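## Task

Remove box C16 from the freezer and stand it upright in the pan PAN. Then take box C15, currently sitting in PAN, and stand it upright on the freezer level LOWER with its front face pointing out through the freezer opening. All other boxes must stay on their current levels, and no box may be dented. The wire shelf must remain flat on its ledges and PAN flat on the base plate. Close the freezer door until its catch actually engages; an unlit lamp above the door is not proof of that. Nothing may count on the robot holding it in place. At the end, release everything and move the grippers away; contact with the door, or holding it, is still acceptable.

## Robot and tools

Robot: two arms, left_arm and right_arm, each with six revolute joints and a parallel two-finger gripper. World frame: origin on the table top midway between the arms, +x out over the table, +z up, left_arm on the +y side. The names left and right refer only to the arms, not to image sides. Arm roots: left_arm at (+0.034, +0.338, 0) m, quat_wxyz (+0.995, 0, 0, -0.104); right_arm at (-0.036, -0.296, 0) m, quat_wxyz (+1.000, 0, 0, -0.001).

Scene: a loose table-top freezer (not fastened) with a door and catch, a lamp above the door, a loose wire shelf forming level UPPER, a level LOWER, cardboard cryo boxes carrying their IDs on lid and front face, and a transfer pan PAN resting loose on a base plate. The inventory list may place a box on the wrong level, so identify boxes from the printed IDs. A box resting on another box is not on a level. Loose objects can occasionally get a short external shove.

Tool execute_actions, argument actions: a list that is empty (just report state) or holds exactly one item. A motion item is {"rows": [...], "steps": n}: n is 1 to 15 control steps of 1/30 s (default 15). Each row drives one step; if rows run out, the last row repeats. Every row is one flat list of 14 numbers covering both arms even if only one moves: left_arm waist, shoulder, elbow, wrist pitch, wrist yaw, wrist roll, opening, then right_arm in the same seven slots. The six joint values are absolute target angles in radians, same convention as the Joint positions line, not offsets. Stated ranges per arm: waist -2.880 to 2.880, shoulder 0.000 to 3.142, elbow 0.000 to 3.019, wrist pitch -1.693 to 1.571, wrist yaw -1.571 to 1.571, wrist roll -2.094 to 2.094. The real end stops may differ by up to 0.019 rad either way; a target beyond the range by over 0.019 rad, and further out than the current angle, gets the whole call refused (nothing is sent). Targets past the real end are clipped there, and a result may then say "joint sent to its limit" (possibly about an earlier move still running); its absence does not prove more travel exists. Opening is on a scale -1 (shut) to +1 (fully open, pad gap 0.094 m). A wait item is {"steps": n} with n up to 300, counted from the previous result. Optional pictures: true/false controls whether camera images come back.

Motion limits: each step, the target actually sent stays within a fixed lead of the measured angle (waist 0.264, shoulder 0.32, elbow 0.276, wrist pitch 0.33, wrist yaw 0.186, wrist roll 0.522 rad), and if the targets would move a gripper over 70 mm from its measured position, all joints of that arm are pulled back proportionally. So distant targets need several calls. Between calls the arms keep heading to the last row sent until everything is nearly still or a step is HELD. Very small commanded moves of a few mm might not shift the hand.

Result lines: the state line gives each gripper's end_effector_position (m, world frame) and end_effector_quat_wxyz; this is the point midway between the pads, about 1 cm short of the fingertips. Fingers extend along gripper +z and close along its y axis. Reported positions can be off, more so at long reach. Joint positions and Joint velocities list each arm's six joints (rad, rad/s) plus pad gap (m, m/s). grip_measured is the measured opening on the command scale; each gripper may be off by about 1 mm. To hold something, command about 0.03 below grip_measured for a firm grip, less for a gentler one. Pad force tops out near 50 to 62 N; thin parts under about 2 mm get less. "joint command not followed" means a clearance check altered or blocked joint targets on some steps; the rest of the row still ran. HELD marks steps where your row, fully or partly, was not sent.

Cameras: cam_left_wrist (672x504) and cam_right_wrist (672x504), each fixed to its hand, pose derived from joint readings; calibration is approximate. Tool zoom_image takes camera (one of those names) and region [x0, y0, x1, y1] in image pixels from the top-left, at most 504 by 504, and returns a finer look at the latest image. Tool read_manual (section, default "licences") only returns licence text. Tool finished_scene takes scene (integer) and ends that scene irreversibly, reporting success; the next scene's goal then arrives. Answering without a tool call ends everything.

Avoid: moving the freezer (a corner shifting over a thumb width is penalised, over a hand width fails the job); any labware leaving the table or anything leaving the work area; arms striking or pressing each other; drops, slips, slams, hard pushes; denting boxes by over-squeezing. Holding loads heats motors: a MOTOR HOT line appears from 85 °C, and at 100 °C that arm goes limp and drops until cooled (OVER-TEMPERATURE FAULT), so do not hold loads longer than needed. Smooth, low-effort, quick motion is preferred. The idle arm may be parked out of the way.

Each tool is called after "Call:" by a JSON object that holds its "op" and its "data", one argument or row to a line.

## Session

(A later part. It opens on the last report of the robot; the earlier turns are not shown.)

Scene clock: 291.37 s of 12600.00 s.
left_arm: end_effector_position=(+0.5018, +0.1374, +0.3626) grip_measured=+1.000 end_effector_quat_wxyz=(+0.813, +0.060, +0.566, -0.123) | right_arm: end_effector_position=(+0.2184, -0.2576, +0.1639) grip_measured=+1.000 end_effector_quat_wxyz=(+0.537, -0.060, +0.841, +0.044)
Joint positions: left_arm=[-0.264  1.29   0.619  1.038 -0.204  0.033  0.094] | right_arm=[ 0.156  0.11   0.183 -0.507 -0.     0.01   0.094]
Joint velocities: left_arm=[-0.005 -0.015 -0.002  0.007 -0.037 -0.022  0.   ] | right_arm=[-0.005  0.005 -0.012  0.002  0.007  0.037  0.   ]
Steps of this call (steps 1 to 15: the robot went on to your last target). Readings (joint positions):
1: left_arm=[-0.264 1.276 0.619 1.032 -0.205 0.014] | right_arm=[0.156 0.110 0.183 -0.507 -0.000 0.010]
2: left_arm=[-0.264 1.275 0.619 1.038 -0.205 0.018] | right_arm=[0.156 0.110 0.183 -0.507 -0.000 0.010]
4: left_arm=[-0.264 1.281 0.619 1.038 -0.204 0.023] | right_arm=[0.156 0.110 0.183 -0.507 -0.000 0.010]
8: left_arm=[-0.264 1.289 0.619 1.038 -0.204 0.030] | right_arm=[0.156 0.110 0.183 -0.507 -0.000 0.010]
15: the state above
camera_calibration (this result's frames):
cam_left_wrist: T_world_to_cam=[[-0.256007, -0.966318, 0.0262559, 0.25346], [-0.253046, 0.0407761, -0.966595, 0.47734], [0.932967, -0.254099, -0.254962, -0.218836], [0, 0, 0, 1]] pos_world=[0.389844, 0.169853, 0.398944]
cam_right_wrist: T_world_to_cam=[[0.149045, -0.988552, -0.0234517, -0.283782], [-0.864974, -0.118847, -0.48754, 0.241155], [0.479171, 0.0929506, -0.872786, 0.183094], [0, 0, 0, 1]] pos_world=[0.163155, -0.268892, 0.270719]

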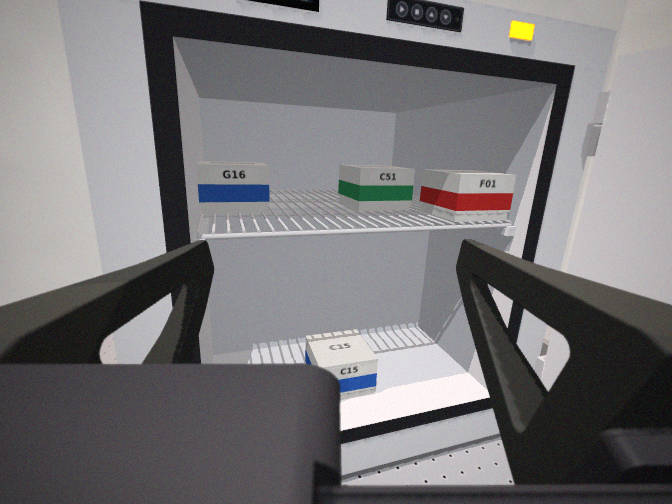

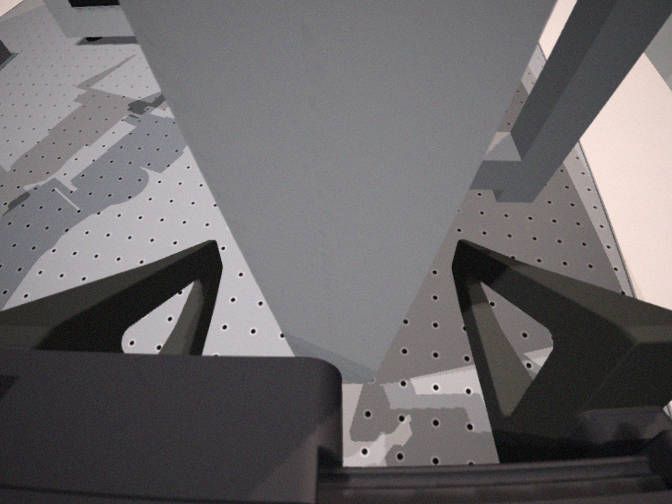

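Call:
{"op": "execute_actions", "data": {
  "actions": [
    {"rows":[[0.3,1.0,0.45,0.6,0.6,0,-1,0.15,0.1,0.22,-0.48,0,0,1]]}
  ],
  "pictures": false
}}

Call:
{"op": "execute_actions", "data": {
  "actions": [
    {"rows":[[0.3,1.0,0.45,0.6,0.6,0,-1,0.19,0.12,0.22,-0.46,0,0,1],[0.3,1.0,0.45,0.6,0.6,0,-1,0.23,0.14,0.22,-0.44,0,0,1],[0.3,1.0,0.45,0.6,0.6,0,-1,0.27,0.16,0.22,-0.42,0,0,1],[0.3,1.0,0.45,0.6,0.6,0,-1,0.31,0.18,0.22,-0.4,0,0,1],[0.3,1.0,0.45,0.6,0.6,0,-1,0.35,0.2,0.22,-0.38,0,0,1],[0.3,1.0,0.45,0.6,0.6,0,-1,0.39,0.23,0.22,-0.35,0,0,1],[0.3,1.0,0.45,0.6,0.6,0,-1,0.43,0.26,0.22,-0.32,0,0,1],[0.3,1.0,0.45,0.6,0.6,0,-1,0.47,0.29,0.22,-0.29,0,0,1],[0.3,1.0,0.45,0.6,0.6,0,-1,0.51,0.32,0.22,-0.26,0,0,1],[0.3,1.0,0.45,0.6,0.6,0,-1,0.55,0.35,0.22,-0.23,0,0,1],[0.3,1.0,0.45,0.6,0.6,0,-1,0.59,0.38,0.22,-0.2,0,0,1],[0.3,1.0,0.45,0.6,0.6,0,-1,0.63,0.41,0.22,-0.17,0,0,1],[0.3,1.0,0.45,0.6,0.6,0,-1,0.67,0.44,0.22,-0.14,0,0,1],[0.3,1.0,0.45,0.6,0.6,0,-1,0.7,0.47,0.22,-0.11,0,0,1]]}
  ],
  "pictures": false
}}

Call:
{"op": "execute_actions", "data": {
  "actions": [
    {"steps":20}
  ]
}}

Scene clock: 298.30 s of 12600.00 s.
left_arm: end_effector_position=(+0.4591, +0.2870, +0.2991) grip_measured=-0.990 end_effector_quat_wxyz=(+0.707, +0.183, +0.665, -0.157) | right_arm: end_effector_position=(+0.2184, -0.2576, +0.1639) grip_measured=+1.000 end_effector_quat_wxyz=(+0.537, -0.060, +0.841, +0.044)
Joint positions: left_arm=[0.317 1.002 0.452 0.609 0.594 0.017 0.   ] | right_arm=[ 0.156  0.11   0.183 -0.507 -0.     0.01   0.094]
Joint velocities: left_arm=[-0.171 -0.005 -0.012 -0.012 -0.037  0.007 -0.001] | right_arm=[-0.005 -0.015  0.012  0.007  0.007  0.007  0.   ]
Steps of this call (steps 1 to 15: the robot went on to your last target; steps 16 to 90: nothing new was sent; then 3.43 s passed at rest; steps 91 to 105: all 15 steps of this action). Readings (joint positions):
91: left_arm=[-0.251 1.278 0.610 1.007 -0.149 0.033] | right_arm=[0.156 0.110 0.183 -0.507 -0.000 0.010]
92: left_arm=[-0.222 1.246 0.588 0.939 -0.085 0.033] | right_arm=[0.156 0.110 0.183 -0.507 -0.000 0.010]
94: left_arm=[-0.123 1.162 0.529 0.808 0.044 0.032] | right_arm=[0.156 0.110 0.183 -0.507 -0.000 0.010]
98: left_arm=[0.164 1.031 0.458 0.651 0.370 0.026] | right_arm=[0.156 0.110 0.183 -0.507 -0.000 0.010]
105: the state above

Scene clock: 298.80 s of 12600.00 s.
left_arm: end_effector_position=(+0.4585, +0.2826, +0.2989) grip_measured=-0.990 end_effector_quat_wxyz=(+0.706, +0.187, +0.664, -0.161) | right_arm: end_effector_position=(+0.2069, -0.1269, +0.1557) grip_measured=+1.000 end_effector_quat_wxyz=(+0.524, -0.269, +0.797, +0.130)
Joint positions: left_arm=[0.307 1.002 0.452 0.608 0.596 0.017 0.   ] | right_arm=[ 0.661  0.4    0.183 -0.213  0.081 -0.045  0.094]
Joint velocities: left_arm=[-0.015 -0.005  0.007 -0.002 -0.037  0.007 -0.   ] | right_arm=[ 0.806  0.62  -0.007  0.662 -0.418 -0.11   0.   ]
Steps of this call (steps 1 to 15: all 15 steps of this action). Readings (joint positions):
1: left_arm=[0.312 1.002 0.452 0.609 0.596 0.017] | right_arm=[0.157 0.110 0.183 -0.504 -0.000 0.010]
2: left_arm=[0.309 1.002 0.452 0.609 0.596 0.017] | right_arm=[0.166 0.111 0.183 -0.495 -0.000 0.010]
4: left_arm=[0.307 1.002 0.452 0.608 0.596 0.017] | right_arm=[0.213 0.126 0.183 -0.463 0.000 0.010]
8: left_arm=[0.307 1.002 0.452 0.608 0.596 0.017] | right_arm=[0.370 0.211 0.183 -0.377 0.023 0.010]
15: the state above

Scene clock: 299.47 s of 12600.00 s.
left_arm: end_effector_position=(+0.4585, +0.2826, +0.2989) grip_measured=-0.990 end_effector_quat_wxyz=(+0.706, +0.187, +0.664, -0.161) | right_arm: end_effector_position=(+0.1983, -0.0999, +0.1537) grip_measured=+1.000 end_effector_quat_wxyz=(+0.512, -0.293, +0.787, +0.181)
Joint positions: left_arm=[0.307 1.002 0.452 0.608 0.596 0.017 0.   ] | right_arm=[ 0.706  0.468  0.183 -0.137  0.005 -0.014  0.094]
Joint velocities: left_arm=[-0.015 -0.005  0.002 -0.002 -0.125 -0.007 -0.001] | right_arm=[-0.005 -0.005 -0.007 -0.022  0.022  0.066  0.   ]
Steps of this call (steps 1 to 20: the robot went on to your last target). Readings (joint positions):
1: left_arm=[0.307 1.002 0.452 0.608 0.596 0.017] | right_arm=[0.683 0.420 0.183 -0.189 0.050 -0.044]
2: left_arm=[0.307 1.002 0.452 0.608 0.596 0.017] | right_arm=[0.697 0.438 0.183 -0.167 0.020 -0.039]
4: left_arm=[0.307 1.002 0.452 0.608 0.596 0.017] | right_arm=[0.706 0.462 0.183 -0.147 0.006 -0.030]
8: left_arm=[0.307 1.002 0.452 0.608 0.596 0.017] | right_arm=[0.706 0.468 0.183 -0.139 0.005 -0.021]
20: the state above
camera_calibration (this result's frames):
cam_left_wrist: T_world_to_cam=[[-0.469529, -0.880285, -0.068122, 0.48609], [-0.447967, 0.304003, -0.840778, 0.376274], [0.760834, -0.364254, -0.537077, 0.0365436], [0, 0, 0, 1]] pos_world=[0.368988, 0.32682, 0.369103]
cam_right_wrist: T_world_to_cam=[[0.64814, -0.76152, 0.000969164, -0.205176], [-0.660095, -0.56245, -0.49792, 0.154109], [0.379721, 0.322082, -0.867223, 0.210924], [0, 0, 0, 1]] pos_world=[0.154617, -0.137502, 0.259851]

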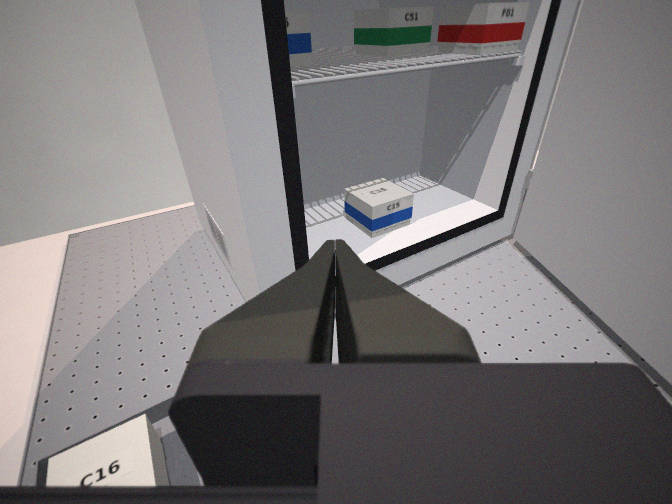

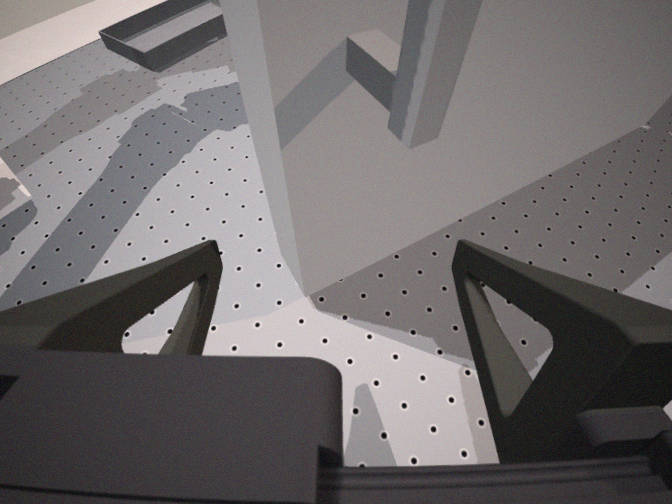

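Call:
{"op": "execute_actions", "data": {
  "actions": [
    {"rows":[[0.3,1.0,0.45,0.6,0.6,0,-1,0.5,0.47,0.22,-0.11,0,0,-1]]}
  ]
}}

Scene clock: 301.60 s of 12600.00 s.
left_arm: end_effector_position=(+0.4585, +0.2826, +0.2989) grip_measured=-0.990 end_effector_quat_wxyz=(+0.706, +0.187, +0.664, -0.161) | right_arm: end_effector_position=(+0.2343, -0.1533, +0.1537) grip_measured=-0.978 end_effector_quat_wxyz=(+0.528, -0.208, +0.813, +0.128)
Joint positions: left_arm=[0.307 1.002 0.452 0.608 0.596 0.017 0.   ] | right_arm=[ 0.491  0.468  0.183 -0.137 -0.    -0.012  0.001]
Joint velocities: left_arm=[-0.005 -0.015  0.002  0.007 -0.007  0.051  0.   ] | right_arm=[-0.005 -0.005  0.007 -0.007 -0.022 -0.007  0.001]
Steps of this call (steps 1 to 15: the robot went on to your last target; steps 16 to 49: nothing new was sent; steps 50 to 64: all 15 steps of this action). Readings (joint positions):
50: left_arm=[0.307 1.002 0.452 0.608 0.596 0.017] | right_arm=[0.691 0.468 0.183 -0.137 -0.002 -0.014]
51: left_arm=[0.307 1.002 0.452 0.608 0.596 0.017] | right_arm=[0.647 0.468 0.183 -0.137 -0.004 -0.014]
53: left_arm=[0.307 1.002 0.452 0.608 0.596 0.017] | right_arm=[0.542 0.468 0.183 -0.137 -0.002 -0.013]
57: left_arm=[0.307 1.002 0.452 0.608 0.596 0.017] | right_arm=[0.480 0.468 0.183 -0.137 -0.000 -0.012]
64: the state above
camera_calibration (this result's frames):
cam_left_wrist: T_world_to_cam=[[-0.469529, -0.880285, -0.068122, 0.48609], [-0.447967, 0.304003, -0.840778, 0.376274], [0.760834, -0.364254, -0.537077, 0.0365436], [0, 0, 0, 1]] pos_world=[0.368988, 0.32682, 0.369103]
cam_right_wrist: T_world_to_cam=[[0.474614, -0.880187, -0.00365476, -0.24603], [-0.764176, -0.409991, -0.497939, 0.195578], [0.436781, 0.239122, -0.867204, 0.188375], [0, 0, 0, 1]] pos_world=[0.183946, -0.181411, 0.259846]

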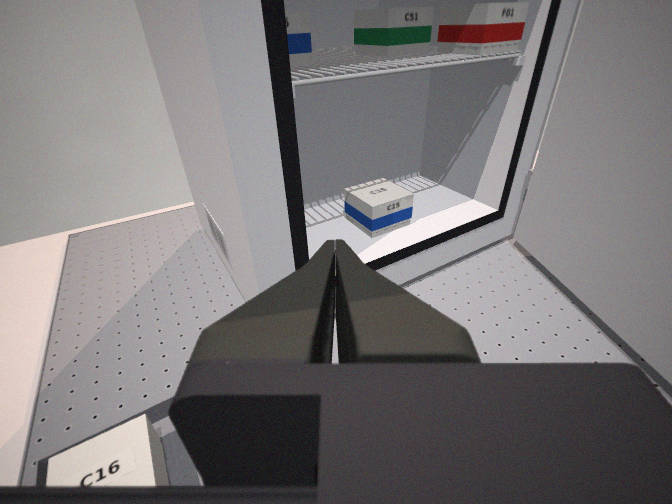

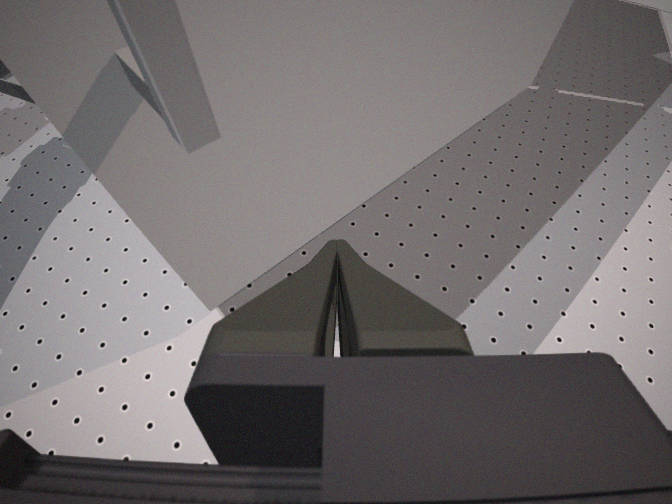

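Call:
{"op": "execute_actions", "data": {
  "actions": [
    {"rows":[[0.3,1.0,0.45,0.6,0.6,0,-1,0.45,0.51,0.23,-0.07,0,0,-1],[0.3,1.0,0.45,0.6,0.6,0,-1,0.42,0.55,0.235,-0.02,0,0,-1],[0.3,1.0,0.45,0.6,0.6,0,-1,0.4,0.59,0.24,0.03,0,0,-1],[0.3,1.0,0.45,0.6,0.6,0,-1,0.4,0.63,0.245,0.08,0,0,-1],[0.3,1.0,0.45,0.6,0.6,0,-1,0.4,0.67,0.25,0.12,0,0,-1],[0.3,1.0,0.45,0.6,0.6,0,-1,0.4,0.71,0.26,0.17,0,0,-1],[0.3,1.0,0.45,0.6,0.6,0,-1,0.4,0.75,0.27,0.21,0,0,-1],[0.3,1.0,0.45,0.6,0.6,0,-1,0.4,0.79,0.28,0.26,0,0,-1],[0.3,1.0,0.45,0.6,0.6,0,-1,0.4,0.83,0.29,0.3,0,0,-1],[0.3,1.0,0.45,0.6,0.6,0,-1,0.4,0.87,0.3,0.35,0,0,-1],[0.3,1.0,0.45,0.6,0.6,0,-1,0.4,0.91,0.31,0.39,0,0,-1],[0.3,1.0,0.45,0.6,0.6,0,-1,0.4,0.95,0.32,0.44,0,0,-1],[0.3,1.0,0.45,0.6,0.6,0,-1,0.4,0.99,0.33,0.48,0,0,-1],[0.3,1.0,0.45,0.6,0.6,0,-1,0.4,1.03,0.335,0.53,0,0,-1],[0.3,1.0,0.45,0.6,0.6,0,-1,0.4,1.06,0.34,0.57,0,0,-1]]}
  ],
  "pictures": false
}}

Call:
{"op": "execute_actions", "data": {
  "actions": [
    {"rows":[[0.3,1.0,0.45,0.6,0.6,0,-1,0.4,1.09,0.365,0.58,0,0,-1],[0.3,1.0,0.45,0.6,0.6,0,-1,0.405,1.12,0.39,0.585,0,0,-1],[0.3,1.0,0.45,0.6,0.6,0,-1,0.41,1.15,0.415,0.59,0,0,-1],[0.3,1.0,0.45,0.6,0.6,0,-1,0.415,1.18,0.44,0.595,0,0,-1],[0.3,1.0,0.45,0.6,0.6,0,-1,0.42,1.21,0.465,0.6,0,0,-1],[0.3,1.0,0.45,0.6,0.6,0,-1,0.425,1.24,0.49,0.605,0,0,-1],[0.3,1.0,0.45,0.6,0.6,0,-1,0.43,1.27,0.515,0.61,0,0,-1],[0.3,1.0,0.45,0.6,0.6,0,-1,0.435,1.3,0.54,0.615,0,0,-1],[0.3,1.0,0.45,0.6,0.6,0,-1,0.44,1.33,0.565,0.62,0,0,-1],[0.3,1.0,0.45,0.6,0.6,0,-1,0.445,1.36,0.59,0.625,0,0,-1],[0.3,1.0,0.45,0.6,0.6,0,-1,0.45,1.39,0.615,0.63,0,0,-1],[0.3,1.0,0.45,0.6,0.6,0,-1,0.45,1.42,0.64,0.635,0,0,-1],[0.3,1.0,0.45,0.6,0.6,0,-1,0.45,1.45,0.665,0.64,0,0,-1],[0.3,1.0,0.45,0.6,0.6,0,-1,0.45,1.48,0.69,0.64,0,0,-1],[0.3,1.0,0.45,0.6,0.6,0,-1,0.45,1.505,0.715,0.64,0,0,-1]]}
  ],
  "pictures": false
}}

Call:
{"op": "execute_actions", "data": {
  "actions": [
    {"steps":20}
  ]
}}

Scene clock: 312.13 s of 12600.00 s.
left_arm: end_effector_position=(+0.4585, +0.2826, +0.2989) grip_measured=-0.990 end_effector_quat_wxyz=(+0.706, +0.187, +0.664, -0.161) | right_arm: end_effector_position=(+0.3307, -0.1438, +0.1697) grip_measured=-0.978 end_effector_quat_wxyz=(+0.598, -0.160, +0.777, +0.116)
Joint positions: left_arm=[0.307 1.002 0.452 0.608 0.596 0.017 0.   ] | right_arm=[ 0.398  0.992  0.274  0.456 -0.    -0.012  0.001]
Joint velocities: left_arm=[-0.005  0.015 -0.012  0.002 -0.051 -0.007  0.   ] | right_arm=[ 0.005  1.089  0.33   1.35  -0.037  0.007 -0.   ]
Steps of this call (steps 1 to 15: the robot went on to your last target; steps 16 to 90: nothing new was sent; then 7.03 s passed at rest; steps 91 to 105: all 15 steps of this action). Readings (joint positions):
91: left_arm=[0.307 1.002 0.452 0.608 0.596 0.017] | right_arm=[0.489 0.470 0.183 -0.130 -0.000 -0.012]
92: left_arm=[0.307 1.002 0.452 0.608 0.596 0.017] | right_arm=[0.480 0.480 0.183 -0.109 -0.000 -0.012]
94: left_arm=[0.307 1.002 0.452 0.608 0.596 0.017] | right_arm=[0.442 0.531 0.184 -0.032 -0.000 -0.012]
98: left_arm=[0.307 1.002 0.452 0.608 0.596 0.017] | right_arm=[0.398 0.705 0.199 0.141 -0.000 -0.012]
105: the state above

Scene clock: 312.63 s of 12600.00 s.
left_arm: end_effector_position=(+0.4585, +0.2826, +0.2989) grip_measured=-0.990 end_effector_quat_wxyz=(+0.706, +0.187, +0.664, -0.161) | right_arm: end_effector_position=(+0.4516, -0.0761, +0.1745) grip_measured=-0.979 end_effector_quat_wxyz=(+0.608, -0.168, +0.766, +0.125)
Joint positions: left_arm=[0.307 1.002 0.452 0.608 0.596 0.017 0.   ] | right_arm=[ 0.431  1.439  0.602  0.605  0.009 -0.011  0.001]
Joint velocities: left_arm=[-0.015 -0.024 -0.007  0.002  0.007 -0.066 -0.001] | right_arm=[ 0.103  0.855  0.794  0.061  0.066 -0.007  0.   ]
Steps of this call (steps 1 to 15: all 15 steps of this action). Readings (joint positions):
1: left_arm=[0.307 1.002 0.452 0.608 0.596 0.017] | right_arm=[0.398 1.027 0.287 0.494 -0.000 -0.012]
2: left_arm=[0.307 1.002 0.452 0.608 0.596 0.017] | right_arm=[0.398 1.059 0.302 0.519 -0.000 -0.012]
4: left_arm=[0.307 1.002 0.452 0.608 0.596 0.017] | right_arm=[0.399 1.119 0.340 0.547 -0.000 -0.012]
8: left_arm=[0.307 1.002 0.452 0.608 0.596 0.017] | right_arm=[0.404 1.231 0.426 0.573 0.013 -0.011]
15: the state above

Scene clock: 313.30 s of 12600.00 s.
left_arm: end_effector_position=(+0.4585, +0.2826, +0.2989) grip_measured=-0.990 end_effector_quat_wxyz=(+0.706, +0.187, +0.664, -0.161) | right_arm: end_effector_position=(+0.4750, -0.0570, +0.1773) grip_measured=-0.979 end_effector_quat_wxyz=(+0.612, -0.173, +0.760, +0.132)
Joint positions: left_arm=[0.307 1.002 0.452 0.608 0.596 0.017 0.   ] | right_arm=[ 0.443  1.509  0.678  0.614  0.004 -0.011  0.001]
Joint velocities: left_arm=[ 0.005  0.005  0.002 -0.012 -0.022  0.022  0.   ] | right_arm=[-0.005 -0.005 -0.012 -0.007 -0.037 -0.051  0.001]
Steps of this call (steps 1 to 20: the robot went on to your last target). Readings (joint positions):
1: left_arm=[0.307 1.002 0.452 0.608 0.596 0.017] | right_arm=[0.434 1.466 0.628 0.607 0.008 -0.011]
2: left_arm=[0.307 1.002 0.452 0.608 0.596 0.017] | right_arm=[0.437 1.487 0.650 0.608 0.006 -0.011]
4: left_arm=[0.307 1.002 0.452 0.608 0.596 0.017] | right_arm=[0.441 1.508 0.674 0.610 0.004 -0.011]
8: left_arm=[0.307 1.002 0.452 0.608 0.596 0.017] | right_arm=[0.443 1.509 0.678 0.614 0.004 -0.011]
20: the state above
camera_calibration (this result's frames):
cam_left_wrist: T_world_to_cam=[[-0.469529, -0.880285, -0.068122, 0.48609], [-0.447967, 0.304003, -0.840778, 0.376274], [0.760834, -0.364254, -0.537077, 0.0365436], [0, 0, 0, 1]] pos_world=[0.368988, 0.32682, 0.369103]
cam_right_wrist: T_world_to_cam=[[0.428226, -0.90367, -0.00174735, -0.255004], [-0.676252, -0.319174, -0.663936, 0.423642], [0.599422, 0.285496, -0.747787, -0.0150652], [0, 0, 0, 1]] pos_world=[0.404718, -0.0909224, 0.26956]

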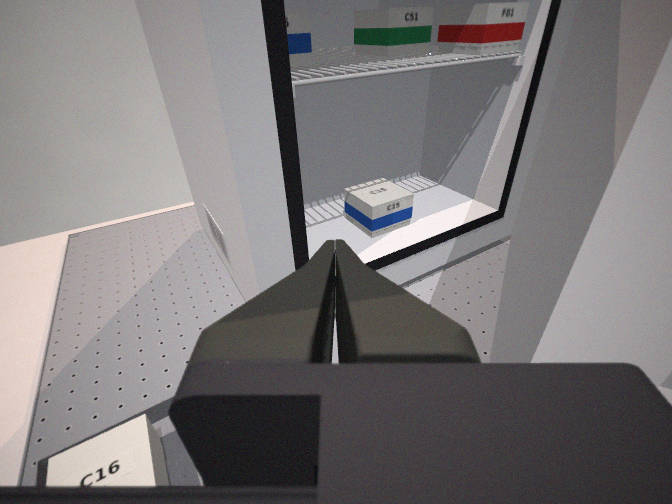

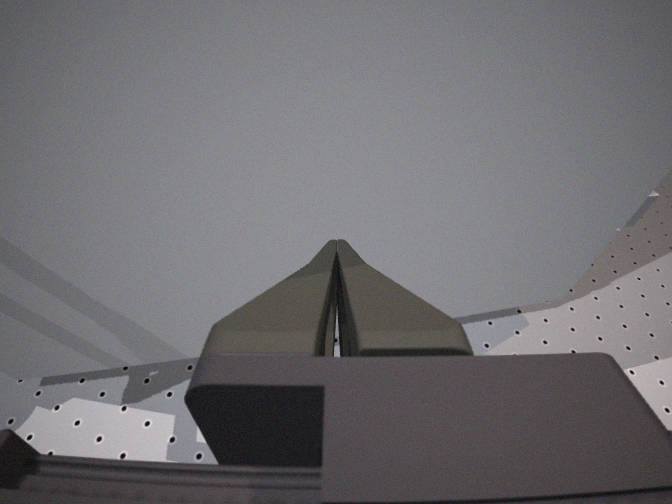

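Call:
{"op": "execute_actions", "data": {
  "actions": [
    {"rows":[[0.3,1.0,0.45,0.6,0.6,0,-1,0.45,1.525,0.74,0.61,0,0,-1],[0.3,1.0,0.45,0.6,0.6,0,-1,0.455,1.542,0.763,0.605,0,0,-1],[0.3,1.0,0.45,0.6,0.6,0,-1,0.46,1.559,0.786,0.6,0,0,-1],[0.3,1.0,0.45,0.6,0.6,0,-1,0.465,1.576,0.809,0.595,0,0,-1],[0.3,1.0,0.45,0.6,0.6,0,-1,0.47,1.593,0.832,0.59,0,0,-1],[0.3,1.0,0.45,0.6,0.6,0,-1,0.475,1.61,0.855,0.585,0,0,-1],[0.3,1.0,0.45,0.6,0.6,0,-1,0.48,1.627,0.878,0.58,0,0,-1],[0.3,1.0,0.45,0.6,0.6,0,-1,0.485,1.644,0.901,0.575,0,0,-1],[0.3,1.0,0.45,0.6,0.6,0,-1,0.49,1.661,0.924,0.57,0,0,-1],[0.3,1.0,0.45,0.6,0.6,0,-1,0.495,1.678,0.947,0.565,0,0,-1],[0.3,1.0,0.45,0.6,0.6,0,-1,0.5,1.695,0.97,0.56,0,0,-1],[0.3,1.0,0.45,0.6,0.6,0,-1,0.5,1.712,0.993,0.555,0,0,-1],[0.3,1.0,0.45,0.6,0.6,0,-1,0.5,1.729,1.016,0.55,0,0,-1],[0.3,1.0,0.45,0.6,0.6,0,-1,0.5,1.746,1.039,0.545,0,0,-1],[0.3,1.0,0.45,0.6,0.6,0,-1,0.5,1.763,1.06,0.545,0,0,-1]]}
  ],
  "pictures": false
}}

Call:
{"op": "execute_actions", "data": {
  "actions": [
    {"steps":40}
  ]
}}

Scene clock: 320.90 s of 12600.00 s.
left_arm: end_effector_position=(+0.4585, +0.2826, +0.2989) grip_measured=-0.990 end_effector_quat_wxyz=(+0.706, +0.187, +0.664, -0.161) | right_arm: end_effector_position=(+0.5503, +0.0104, +0.1865) grip_measured=-0.980 end_effector_quat_wxyz=(+0.619, -0.187, +0.749, +0.146)
Joint positions: left_arm=[0.307 1.002 0.452 0.608 0.596 0.017 0.   ] | right_arm=[ 0.488  1.711  0.955  0.564  0.007 -0.011  0.001]
Joint velocities: left_arm=[ 0.005 -0.005 -0.022  0.002 -0.007 -0.037  0.   ] | right_arm=[ 0.044  0.562  0.73  -0.11   0.022  0.007 -0.   ]
Steps of this call (steps 1 to 15: the robot went on to your last target; steps 16 to 90: nothing new was sent; then 4.10 s passed at rest; steps 91 to 105: all 15 steps of this action). Readings (joint positions):
91: left_arm=[0.307 1.002 0.452 0.608 0.596 0.017] | right_arm=[0.443 1.509 0.678 0.614 0.004 -0.011]
92: left_arm=[0.307 1.002 0.452 0.608 0.596 0.017] | right_arm=[0.443 1.510 0.681 0.614 0.004 -0.011]
94: left_arm=[0.307 1.002 0.452 0.608 0.596 0.017] | right_arm=[0.445 1.524 0.704 0.612 0.004 -0.011]
98: left_arm=[0.307 1.002 0.452 0.608 0.596 0.017] | right_arm=[0.460 1.590 0.798 0.598 0.007 -0.011]
105: the state above

Scene clock: 322.23 s of 12600.00 s.
left_arm: end_effector_position=(+0.4585, +0.2826, +0.2989) grip_measured=-0.990 end_effector_quat_wxyz=(+0.706, +0.187, +0.664, -0.161) | right_arm: end_effector_position=(+0.5675, +0.0234, +0.1877) grip_measured=-0.980 end_effector_quat_wxyz=(+0.622, -0.189, +0.745, +0.150)
Joint positions: left_arm=[0.307 1.002 0.452 0.608 0.596 0.017 0.   ] | right_arm=[ 0.492  1.757  1.016  0.559  0.005 -0.011  0.001]
Joint velocities: left_arm=[ 0.005 -0.005 -0.007  0.012 -0.022 -0.051 -0.   ] | right_arm=[-0.005 -0.005 -0.007  0.002 -0.022 -0.037  0.001]
Steps of this call (steps 1 to 30: the robot went on to your last target; steps 31 to 40: nothing new was sent). Readings (joint positions):
1: left_arm=[0.307 1.002 0.452 0.608 0.596 0.017] | right_arm=[0.489 1.729 0.978 0.561 0.006 -0.011]
2: left_arm=[0.307 1.002 0.452 0.608 0.596 0.017] | right_arm=[0.490 1.743 0.997 0.560 0.005 -0.011]
4: left_arm=[0.307 1.002 0.452 0.608 0.596 0.017] | right_arm=[0.492 1.756 1.016 0.560 0.005 -0.011]
8: left_arm=[0.307 1.002 0.452 0.608 0.596 0.017] | right_arm=[0.492 1.757 1.016 0.559 0.005 -0.011]
40: the state above
All arms were judged still, so your last target was given up. Only a new action makes them travel on or press farther. Fingers that are still opening or closing keep moving.
camera_calibration (this result's frames):
cam_left_wrist: T_world_to_cam=[[-0.469529, -0.880285, -0.068122, 0.48609], [-0.447967, 0.304003, -0.840778, 0.376274], [0.760834, -0.364254, -0.537077, 0.0365436], [0, 0, 0, 1]] pos_world=[0.368988, 0.32682, 0.369103]
cam_right_wrist: T_world_to_cam=[[0.471485, -0.881872, -0.00197921, -0.246993], [-0.638682, -0.339917, -0.69032, 0.502918], [0.608101, 0.32674, -0.723502, -0.0961778], [0, 0, 0, 1]] pos_world=[0.496144, -0.0154402, 0.277101]

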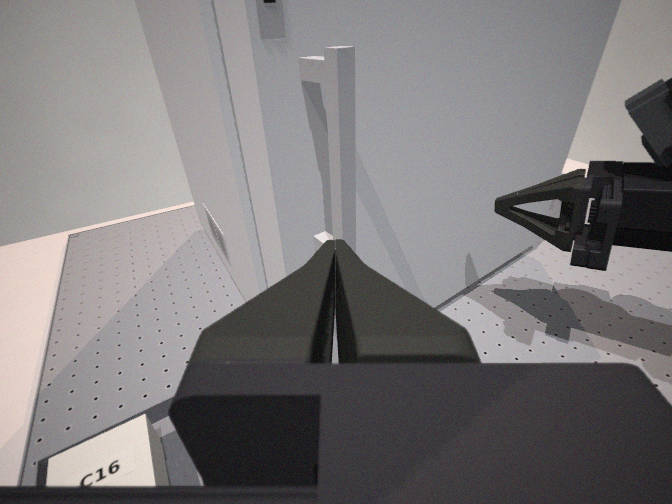

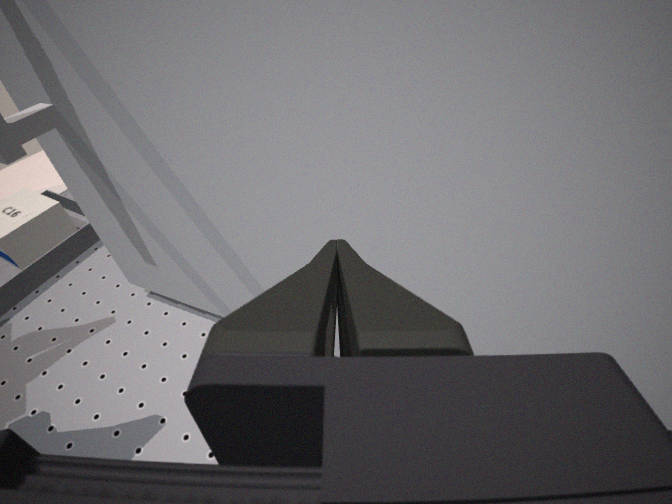

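Call:
{"op": "execute_actions", "data": {
  "actions": [
    {"rows":[[-0.109,1.23,0.59,0.68,-0.317,0,0.3,0.45,1.3,0.8,0.3,0,0,1]]}
  ],
  "pictures": false
}}

Call:
{"op": "execute_actions", "data": {
  "actions": [
    {"rows":[[-0.109,1.23,0.59,0.68,-0.317,0,0.3,0.35,0.5,0.78,-0.5,0,0.02,1]]}
  ],
  "pictures": false
}}

Call:
{"op": "execute_actions", "data": {
  "actions": [
    {"steps":30}
  ]
}}

Scene clock: 324.97 s of 12600.00 s.
left_arm: end_effector_position=(+0.5173, +0.2304, +0.2471) grip_measured=+0.297 end_effector_quat_wxyz=(+0.687, +0.017, +0.726, +0.007) | right_arm: end_effector_position=(+0.4633, -0.0550, +0.2971) grip_measured=+1.000 end_effector_quat_wxyz=(+0.634, -0.173, +0.741, +0.140)
Joint positions: left_arm=[-0.117  1.249  0.534  0.656 -0.313  0.016  0.061] | right_arm=[ 0.456  1.264  0.785  0.322  0.005 -0.011  0.094]
Joint velocities: left_arm=[ 0.083 -0.005 -0.007  0.012 -0.081 -0.037  0.001] | right_arm=[ 0.005  0.024  0.007 -0.002  0.022 -0.007  0.   ]
Steps of this call (steps 1 to 67: nothing new was sent; steps 68 to 82: all 15 steps of this action). Readings (joint positions):
68: left_arm=[0.291 1.012 0.453 0.615 0.536 0.016] | right_arm=[0.491 1.743 1.004 0.533 0.005 -0.011]
69: left_arm=[0.252 1.037 0.462 0.629 0.465 0.016] | right_arm=[0.490 1.709 0.968 0.482 0.005 -0.011]
71: left_arm=[0.140 1.112 0.490 0.642 0.327 0.016] | right_arm=[0.483 1.612 0.875 0.409 0.005 -0.011]
75: left_arm=[-0.094 1.232 0.530 0.648 -0.031 0.016] | right_arm=[0.467 1.421 0.787 0.337 0.005 -0.011]
82: the state above

Scene clock: 325.47 s of 12600.00 s.
left_arm: end_effector_position=(+0.5176, +0.2317, +0.2471) grip_measured=+0.297 end_effector_quat_wxyz=(+0.687, +0.016, +0.726, +0.008) | right_arm: end_effector_position=(+0.2794, -0.1797, +0.4186) grip_measured=+1.000 end_effector_quat_wxyz=(+0.622, -0.137, +0.763, +0.111)
Joint positions: left_arm=[-0.114  1.249  0.534  0.656 -0.313  0.016  0.061] | right_arm=[ 0.36   0.51   0.758 -0.45   0.003  0.     0.094]
Joint velocities: left_arm=[-0.015 -0.015 -0.012  0.007  0.037 -0.007  0.   ] | right_arm=[-0.005 -1.333 -0.017 -0.457 -0.037  0.022  0.   ]
Steps of this call (steps 1 to 15: all 15 steps of this action). Readings (joint positions):
1: left_arm=[-0.114 1.249 0.534 0.656 -0.313 0.016] | right_arm=[0.452 1.255 0.785 0.288 0.003 -0.011]
2: left_arm=[-0.114 1.249 0.534 0.656 -0.313 0.016] | right_arm=[0.445 1.231 0.780 0.222 0.003 -0.011]
4: left_arm=[-0.114 1.249 0.534 0.656 -0.313 0.016] | right_arm=[0.420 1.151 0.763 0.097 0.003 -0.010]
8: left_arm=[-0.114 1.249 0.534 0.656 -0.313 0.016] | right_arm=[0.372 0.936 0.758 -0.149 0.003 -0.006]
15: the state above

Scene clock: 326.47 s of 12600.00 s.
left_arm: end_effector_position=(+0.5176, +0.2317, +0.2471) grip_measured=+0.297 end_effector_quat_wxyz=(+0.687, +0.016, +0.726, +0.008) | right_arm: end_effector_position=(+0.2746, -0.1815, +0.4150) grip_measured=+1.000 end_effector_quat_wxyz=(+0.613, -0.136, +0.770, +0.111)
Joint positions: left_arm=[-0.114  1.249  0.534  0.656 -0.313  0.016  0.061] | right_arm=[ 0.36   0.5    0.761 -0.487  0.003  0.006  0.094]
Joint velocities: left_arm=[-0.005 -0.005  0.002 -0.007  0.022 -0.022 -0.   ] | right_arm=[-0.005 -0.015 -0.002 -0.017 -0.022 -0.095  0.   ]
Steps of this call (steps 1 to 30: the robot went on to your last target). Readings (joint positions):
1: left_arm=[-0.114 1.249 0.534 0.656 -0.313 0.016] | right_arm=[0.360 0.473 0.759 -0.461 0.003 0.002]
2: left_arm=[-0.114 1.249 0.534 0.656 -0.313 0.016] | right_arm=[0.360 0.452 0.760 -0.467 0.003 0.002]
4: left_arm=[-0.114 1.249 0.534 0.656 -0.313 0.016] | right_arm=[0.360 0.446 0.761 -0.473 0.003 0.004]
8: left_arm=[-0.114 1.249 0.534 0.656 -0.313 0.016] | right_arm=[0.360 0.483 0.761 -0.484 0.003 0.005]
30: the state above
All arms were judged still, so your last target was given up. Only a new action makes them travel on or press farther. Fingers that are still opening or closing keep moving.
camera_calibration (this result's frames):
cam_left_wrist: T_world_to_cam=[[-0.00703872, -0.99856, -0.0531835, 0.249906], [-0.622403, 0.0460018, -0.781344, 0.510028], [0.782666, 0.0276019, -0.62183, -0.135989], [0, 0, 0, 1]] pos_world=[0.425636, 0.229837, 0.327236]
cam_right_wrist: T_world_to_cam=[[0.349313, -0.936809, -0.0192073, -0.258415], [-0.710458, -0.251436, -0.657289, 0.425138], [0.610925, 0.243246, -0.753394, 0.309739], [0, 0, 0, 1]] pos_world=[0.203083, -0.210533, 0.507831]

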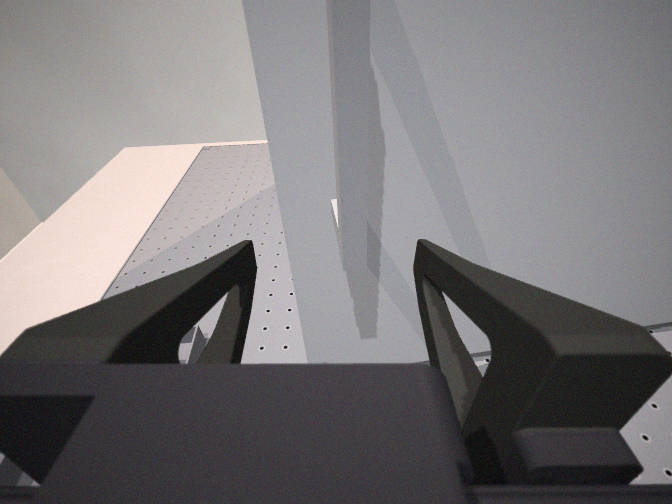

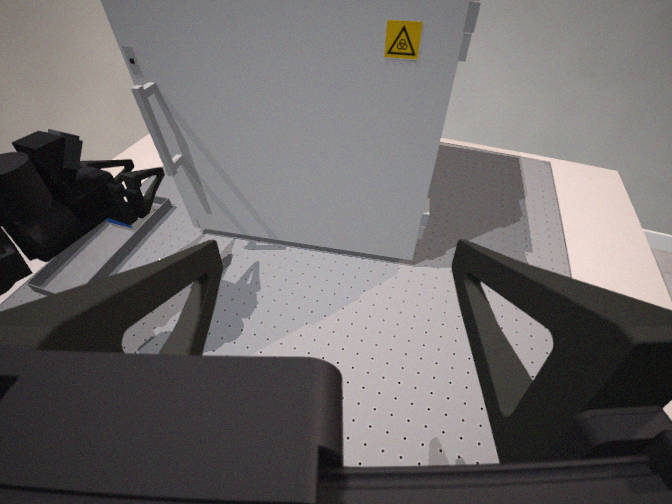

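Call:
{"op": "execute_actions", "data": {
  "actions": [
    {"rows":[[-0.108,1.262,0.61,0.66,-0.31,0,-0.2,0.35,0.5,0.78,-0.5,0,0.02,1],[-0.103,1.276,0.63,0.66,-0.305,0,-0.2,0.35,0.5,0.78,-0.5,0,0.02,1],[-0.098,1.29,0.65,0.66,-0.3,0,-0.2,0.35,0.5,0.78,-0.5,0,0.02,1],[-0.093,1.304,0.67,0.66,-0.295,0,-0.2,0.35,0.5,0.78,-0.5,0,0.02,1],[-0.088,1.318,0.69,0.66,-0.29,0,-0.2,0.35,0.5,0.78,-0.5,0,0.02,1],[-0.083,1.332,0.71,0.66,-0.285,0,-0.2,0.35,0.5,0.78,-0.5,0,0.02,1],[-0.078,1.346,0.73,0.66,-0.28,0,-0.2,0.35,0.5,0.78,-0.5,0,0.02,1],[-0.073,1.36,0.75,0.65,-0.275,0,-0.2,0.35,0.5,0.78,-0.5,0,0.02,1],[-0.068,1.374,0.77,0.65,-0.27,0,-0.2,0.35,0.5,0.78,-0.5,0,0.02,1],[-0.063,1.388,0.79,0.65,-0.265,0,-0.2,0.35,0.5,0.78,-0.5,0,0.02,1],[-0.058,1.402,0.81,0.64,-0.26,0,-0.2,0.35,0.5,0.78,-0.5,0,0.02,1],[-0.053,1.416,0.83,0.64,-0.255,0,-0.2,0.35,0.5,0.78,-0.5,0,0.02,1],[-0.047,1.43,0.85,0.64,-0.25,0,-0.2,0.35,0.5,0.78,-0.5,0,0.02,1],[-0.04,1.445,0.87,0.63,-0.245,0,-0.2,0.35,0.5,0.78,-0.5,0,0.02,1],[-0.032,1.465,0.885,0.63,-0.24,0,-0.2,0.35,0.5,0.78,-0.5,0,0.02,1]]}
  ],
  "pictures": false
}}

Call:
{"op": "execute_actions", "data": {
  "actions": [
    {"steps":20}
  ]
}}

Scene clock: 333.80 s of 12600.00 s.
left_arm: end_effector_position=(+0.6052, +0.2249, +0.2925) grip_measured=-0.198 end_effector_quat_wxyz=(+0.711, +0.011, +0.703, -0.003) | right_arm: end_effector_position=(+0.2746, -0.1815, +0.4150) grip_measured=+1.000 end_effector_quat_wxyz=(+0.613, -0.136, +0.770, +0.111)
Joint positions: left_arm=[-0.059  1.419  0.787  0.644 -0.248  0.015  0.038] | right_arm=[ 0.36   0.5    0.761 -0.487  0.003  0.006  0.094]
Joint velocities: left_arm=[ 0.181  0.435  0.564 -0.061  0.125  0.037  0.   ] | right_arm=[ 0.005  0.005 -0.002 -0.012 -0.037 -0.022  0.   ]
Steps of this call (steps 1 to 90: nothing new was sent; then 3.83 s passed at rest; steps 91 to 105: all 15 steps of this action). Readings (joint positions):
91: left_arm=[-0.114 1.249 0.535 0.656 -0.313 0.016] | right_arm=[0.360 0.500 0.761 -0.487 0.003 0.006]
92: left_arm=[-0.114 1.250 0.538 0.656 -0.312 0.016] | right_arm=[0.360 0.500 0.761 -0.487 0.003 0.006]
94: left_arm=[-0.111 1.263 0.559 0.656 -0.304 0.016] | right_arm=[0.360 0.500 0.761 -0.487 0.003 0.006]
98: left_arm=[-0.095 1.320 0.646 0.656 -0.284 0.016] | right_arm=[0.360 0.500 0.761 -0.487 0.003 0.006]
105: the state above

Scene clock: 334.47 s of 12600.00 s.
left_arm: end_effector_position=(+0.6211, +0.2294, +0.2926) grip_measured=-0.198 end_effector_quat_wxyz=(+0.711, +0.007, +0.703, +0.001) | right_arm: end_effector_position=(+0.2746, -0.1815, +0.4150) grip_measured=+1.000 end_effector_quat_wxyz=(+0.613, -0.136, +0.770, +0.111)
Joint positions: left_arm=[-0.043  1.455  0.826  0.64  -0.243  0.015  0.038] | right_arm=[ 0.36   0.5    0.761 -0.487  0.003  0.006  0.094]
Joint velocities: left_arm=[-0.015 -0.005 -0.002  0.012 -0.022 -0.007  0.   ] | right_arm=[ 0.015 -0.005  0.022  0.007  0.007  0.037  0.   ]
Steps of this call (steps 1 to 20: the robot went on to your last target). Readings (joint positions):
1: left_arm=[-0.053 1.433 0.805 0.642 -0.245 0.015] | right_arm=[0.360 0.500 0.761 -0.487 0.003 0.006]
2: left_arm=[-0.048 1.445 0.818 0.640 -0.245 0.015] | right_arm=[0.360 0.500 0.761 -0.487 0.003 0.006]
4: left_arm=[-0.043 1.455 0.826 0.640 -0.244 0.015] | right_arm=[0.360 0.500 0.761 -0.487 0.003 0.006]
8: left_arm=[-0.043 1.455 0.826 0.640 -0.243 0.015] | right_arm=[0.360 0.500 0.761 -0.487 0.003 0.006]
20: the state above
camera_calibration (this result's frames):
cam_left_wrist: T_world_to_cam=[[-0.00309492, -0.999513, -0.0310458, 0.241962], [-0.569174, 0.0272872, -0.821764, 0.593193], [0.822211, 0.0151272, -0.568981, -0.225742], [0, 0, 0, 1]] pos_world=[0.523986, 0.229072, 0.366534]
cam_right_wrist: T_world_to_cam=[[0.349313, -0.936809, -0.0192073, -0.258415], [-0.710458, -0.251436, -0.657289, 0.425138], [0.610925, 0.243246, -0.753394, 0.309739], [0, 0, 0, 1]] pos_world=[0.203083, -0.210533, 0.507831]

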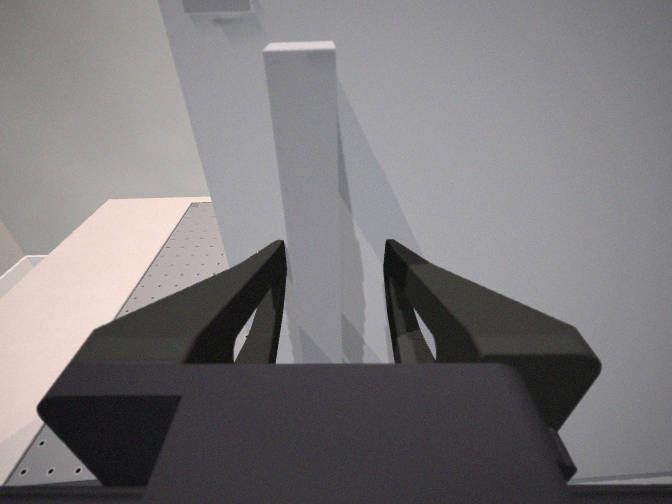

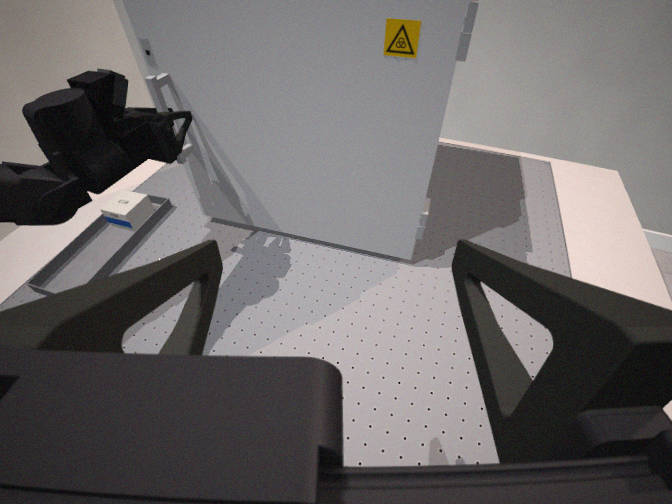

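Swung about shut; press a bit further to seat the catch.

Call:
{"op": "execute_actions", "data": {
  "actions": [
    {"rows":[[-0.025,1.475,0.895,0.63,-0.24,0,-0.2,0.35,0.5,0.78,-0.5,0,0.02,1],[-0.022,1.48,0.902,0.63,-0.24,0,-0.2,0.35,0.5,0.78,-0.5,0,0.02,1],[-0.02,1.485,0.91,0.63,-0.24,0,-0.2,0.35,0.5,0.78,-0.5,0,0.02,1],[-0.018,1.49,0.917,0.63,-0.24,0,-0.2,0.35,0.5,0.78,-0.5,0,0.02,1],[-0.016,1.495,0.925,0.63,-0.235,0,-0.2,0.35,0.5,0.78,-0.5,0,0.02,1],[-0.014,1.5,0.932,0.63,-0.235,0,-0.2,0.35,0.5,0.78,-0.5,0,0.02,1],[-0.012,1.505,0.94,0.63,-0.23,0,-0.2,0.35,0.5,0.78,-0.5,0,0.02,1],[-0.01,1.51,0.947,0.63,-0.23,0,-0.2,0.35,0.5,0.78,-0.5,0,0.02,1]]}
  ]
}}

Scene clock: 337.17 s of 12600.00 s.
left_arm: end_effector_position=(+0.6216, +0.2295, +0.2930) grip_measured=-0.198 end_effector_quat_wxyz=(+0.711, +0.007, +0.703, +0.001) | right_arm: end_effector_position=(+0.2746, -0.1815, +0.4150) grip_measured=+1.000 end_effector_quat_wxyz=(+0.613, -0.136, +0.770, +0.111)
Joint positions: left_arm=[-0.042  1.456  0.828  0.64  -0.242  0.015  0.038] | right_arm=[ 0.36   0.5    0.761 -0.487  0.003  0.006  0.094]
Joint velocities: left_arm=[-0.005 -0.005  0.002 -0.002  0.051  0.022 -0.001] | right_arm=[ 0.024  0.005 -0.002  0.007  0.007  0.037  0.   ]
Steps of this call (steps 1 to 15: the robot went on to your last target; steps 16 to 66: nothing new was sent; steps 67 to 81: all 15 steps of this action). Readings (joint positions):
67: left_arm=[-0.043 1.455 0.826 0.640 -0.243 0.015] | right_arm=[0.360 0.500 0.761 -0.487 0.003 0.006]
68: left_arm=[-0.043 1.455 0.826 0.640 -0.243 0.015] | right_arm=[0.360 0.500 0.761 -0.487 0.003 0.006]
70: left_arm=[-0.043 1.455 0.826 0.640 -0.243 0.015] | right_arm=[0.360 0.500 0.761 -0.487 0.003 0.006]
74: left_arm=[-0.042 1.456 0.828 0.640 -0.242 0.015] | right_arm=[0.360 0.500 0.761 -0.487 0.003 0.006]
81: the state above
camera_calibration (this result's frames):
cam_left_wrist: T_world_to_cam=[[-0.00345314, -0.999517, -0.0308717, 0.242285], [-0.568553, 0.0273589, -0.822191, 0.593543], [0.822639, 0.014713, -0.568373, -0.226299], [0, 0, 0, 1]] pos_world=[0.52446, 0.229259, 0.366864]
cam_right_wrist: T_world_to_cam=[[0.349313, -0.936809, -0.0192073, -0.258415], [-0.710458, -0.251436, -0.657289, 0.425138], [0.610925, 0.243246, -0.753394, 0.309739], [0, 0, 0, 1]] pos_world=[0.203083, -0.210533, 0.507831]

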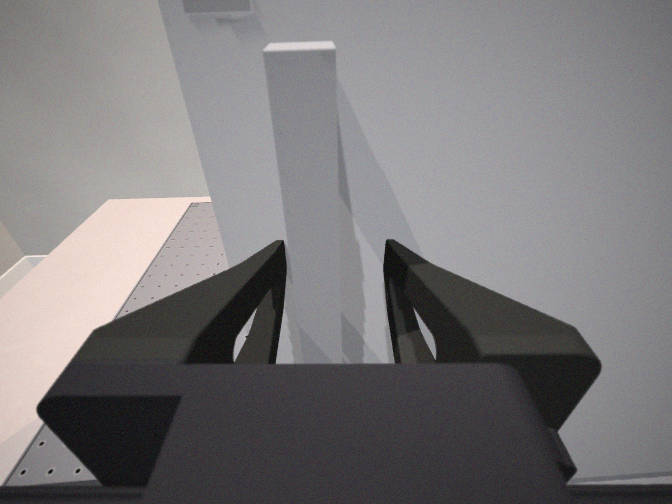

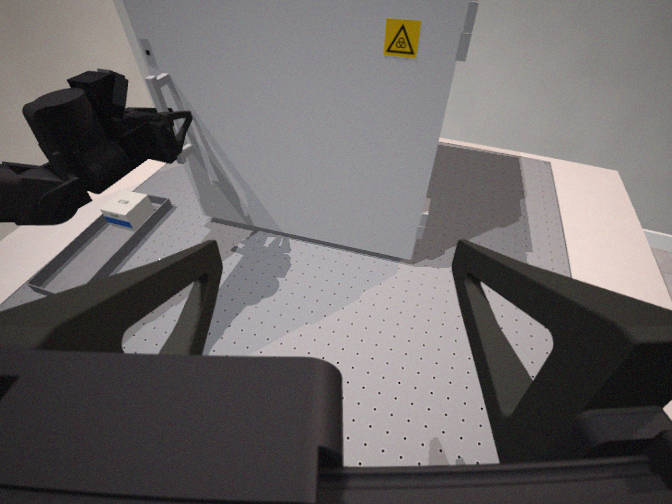

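Call:
{"op": "execute_actions", "data": {
  "actions": [
    {"rows":[[-0.06,1.38,0.76,0.64,-0.26,0,0.2,0.35,0.5,0.78,-0.5,0,0.02,1],[-0.06,1.38,0.76,0.64,-0.26,0,0.2,0.35,0.5,0.78,-0.5,0,0.02,1],[-0.06,1.38,0.76,0.64,-0.26,0,0.2,0.35,0.5,0.78,-0.5,0,0.02,1],[-0.085,1.3,0.66,0.65,-0.29,0,0.2,0.35,0.5,0.78,-0.5,0,0.02,1],[-0.085,1.3,0.66,0.65,-0.29,0,0.2,0.35,0.5,0.78,-0.5,0,0.02,1],[-0.085,1.3,0.66,0.65,-0.29,0,0.2,0.35,0.5,0.78,-0.5,0,0.02,1],[-0.11,1.2,0.56,0.66,-0.31,0,0.2,0.35,0.5,0.78,-0.5,0,0.02,1]]}
  ],
  "pictures": false
}}

Call:
{"op": "execute_actions", "data": {
  "actions": [
    {"steps":20}
  ]
}}

Scene clock: 341.73 s of 12600.00 s.
left_arm: end_effector_position=(+0.5142, +0.2352, +0.2751) grip_measured=+0.197 end_effector_quat_wxyz=(+0.705, +0.009, +0.709, +0.002) | right_arm: end_effector_position=(+0.2746, -0.1815, +0.4150) grip_measured=+1.000 end_effector_quat_wxyz=(+0.613, -0.136, +0.770, +0.112)
Joint positions: left_arm=[-0.107  1.195  0.545  0.645 -0.306  0.015  0.056] | right_arm=[ 0.36   0.5    0.761 -0.487  0.003  0.006  0.094]
Joint velocities: left_arm=[-0.005  0.015  0.007 -0.007  0.066 -0.095 -0.   ] | right_arm=[-0.015 -0.005 -0.017 -0.002 -0.022  0.066  0.   ]
Steps of this call (steps 1 to 15: the robot went on to your last target; steps 16 to 122: nothing new was sent; steps 123 to 137: all 15 steps of this action). Readings (joint positions):
123: left_arm=[-0.045 1.450 0.819 0.640 -0.246 0.015] | right_arm=[0.360 0.500 0.761 -0.487 0.003 0.006]
124: left_arm=[-0.047 1.440 0.804 0.640 -0.252 0.015] | right_arm=[0.360 0.500 0.761 -0.487 0.003 0.006]
126: left_arm=[-0.053 1.411 0.760 0.640 -0.268 0.015] | right_arm=[0.360 0.500 0.761 -0.487 0.003 0.006]
130: left_arm=[-0.082 1.296 0.618 0.640 -0.301 0.015] | right_arm=[0.360 0.500 0.761 -0.487 0.003 0.006]
137: the state above

Scene clock: 342.40 s of 12600.00 s.
left_arm: end_effector_position=(+0.5143, +0.2352, +0.2747) grip_measured=+0.197 end_effector_quat_wxyz=(+0.705, +0.010, +0.709, +0.002) | right_arm: end_effector_position=(+0.2746, -0.1815, +0.4150) grip_measured=+1.000 end_effector_quat_wxyz=(+0.613, -0.136, +0.770, +0.112)
Joint positions: left_arm=[-0.107  1.196  0.545  0.645 -0.306  0.015  0.056] | right_arm=[ 0.36   0.5    0.761 -0.487  0.003  0.006  0.094]
Joint velocities: left_arm=[ 0.015 -0.005 -0.017 -0.027  0.037  0.007  0.   ] | right_arm=[ 0.005 -0.015 -0.007  0.012  0.037  0.051  0.   ]
Steps of this call (steps 1 to 15: the robot went on to your last target; steps 16 to 20: nothing new was sent). Readings (joint positions):
1: left_arm=[-0.107 1.196 0.545 0.645 -0.306 0.015] | right_arm=[0.360 0.500 0.761 -0.487 0.003 0.006]
2: left_arm=[-0.107 1.196 0.545 0.645 -0.306 0.015] | right_arm=[0.360 0.500 0.761 -0.487 0.003 0.006]
4: left_arm=[-0.107 1.196 0.545 0.645 -0.306 0.015] | right_arm=[0.360 0.500 0.761 -0.487 0.003 0.006]
8: left_arm=[-0.107 1.196 0.545 0.645 -0.306 0.015] | right_arm=[0.360 0.500 0.761 -0.487 0.003 0.006]
20: the state above
All arms were judged still, so your last target was given up. Only a new action makes them travel on or press farther. Fingers that are still opening or closing keep moving.
camera_calibration (this result's frames):
cam_left_wrist: T_world_to_cam=[[-0.00519449, -0.999344, -0.0358338, 0.249228], [-0.583217, 0.0321362, -0.811681, 0.520808], [0.8123, 0.0166826, -0.583001, -0.1396], [0, 0, 0, 1]] pos_world=[0.418436, 0.234657, 0.350274]
cam_right_wrist: T_world_to_cam=[[0.349231, -0.936832, -0.019579, -0.258242], [-0.710565, -0.251146, -0.657285, 0.425218], [0.610849, 0.243456, -0.753388, 0.309796], [0, 0, 0, 1]] pos_world=[0.203092, -0.210559, 0.50783]

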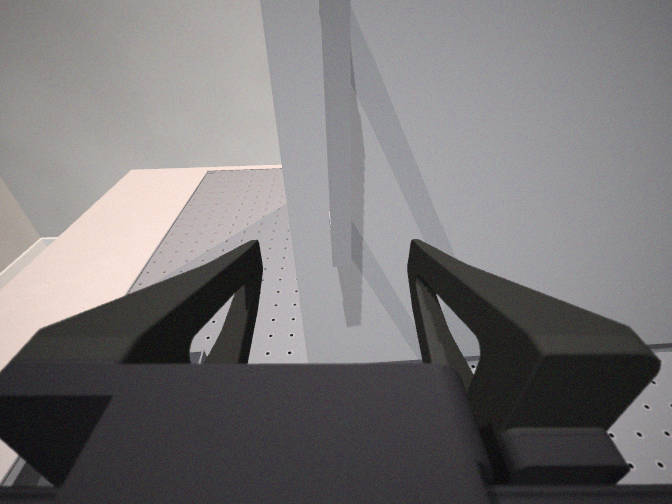

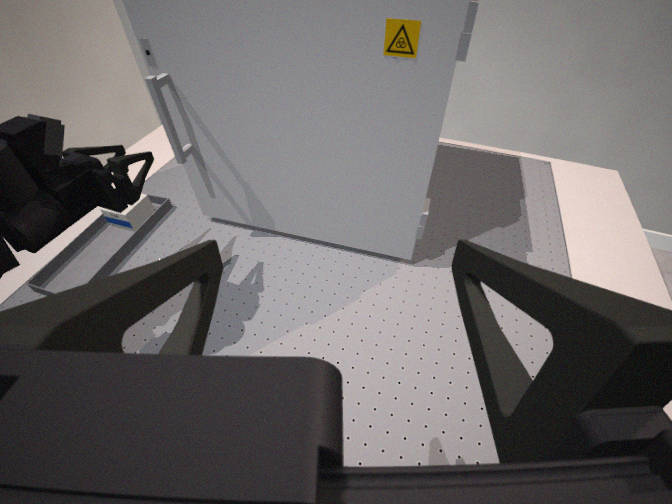

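Call:
{"op": "finished_scene", "data": {
  "scene": 1
}}

The scene is finished: the task was done.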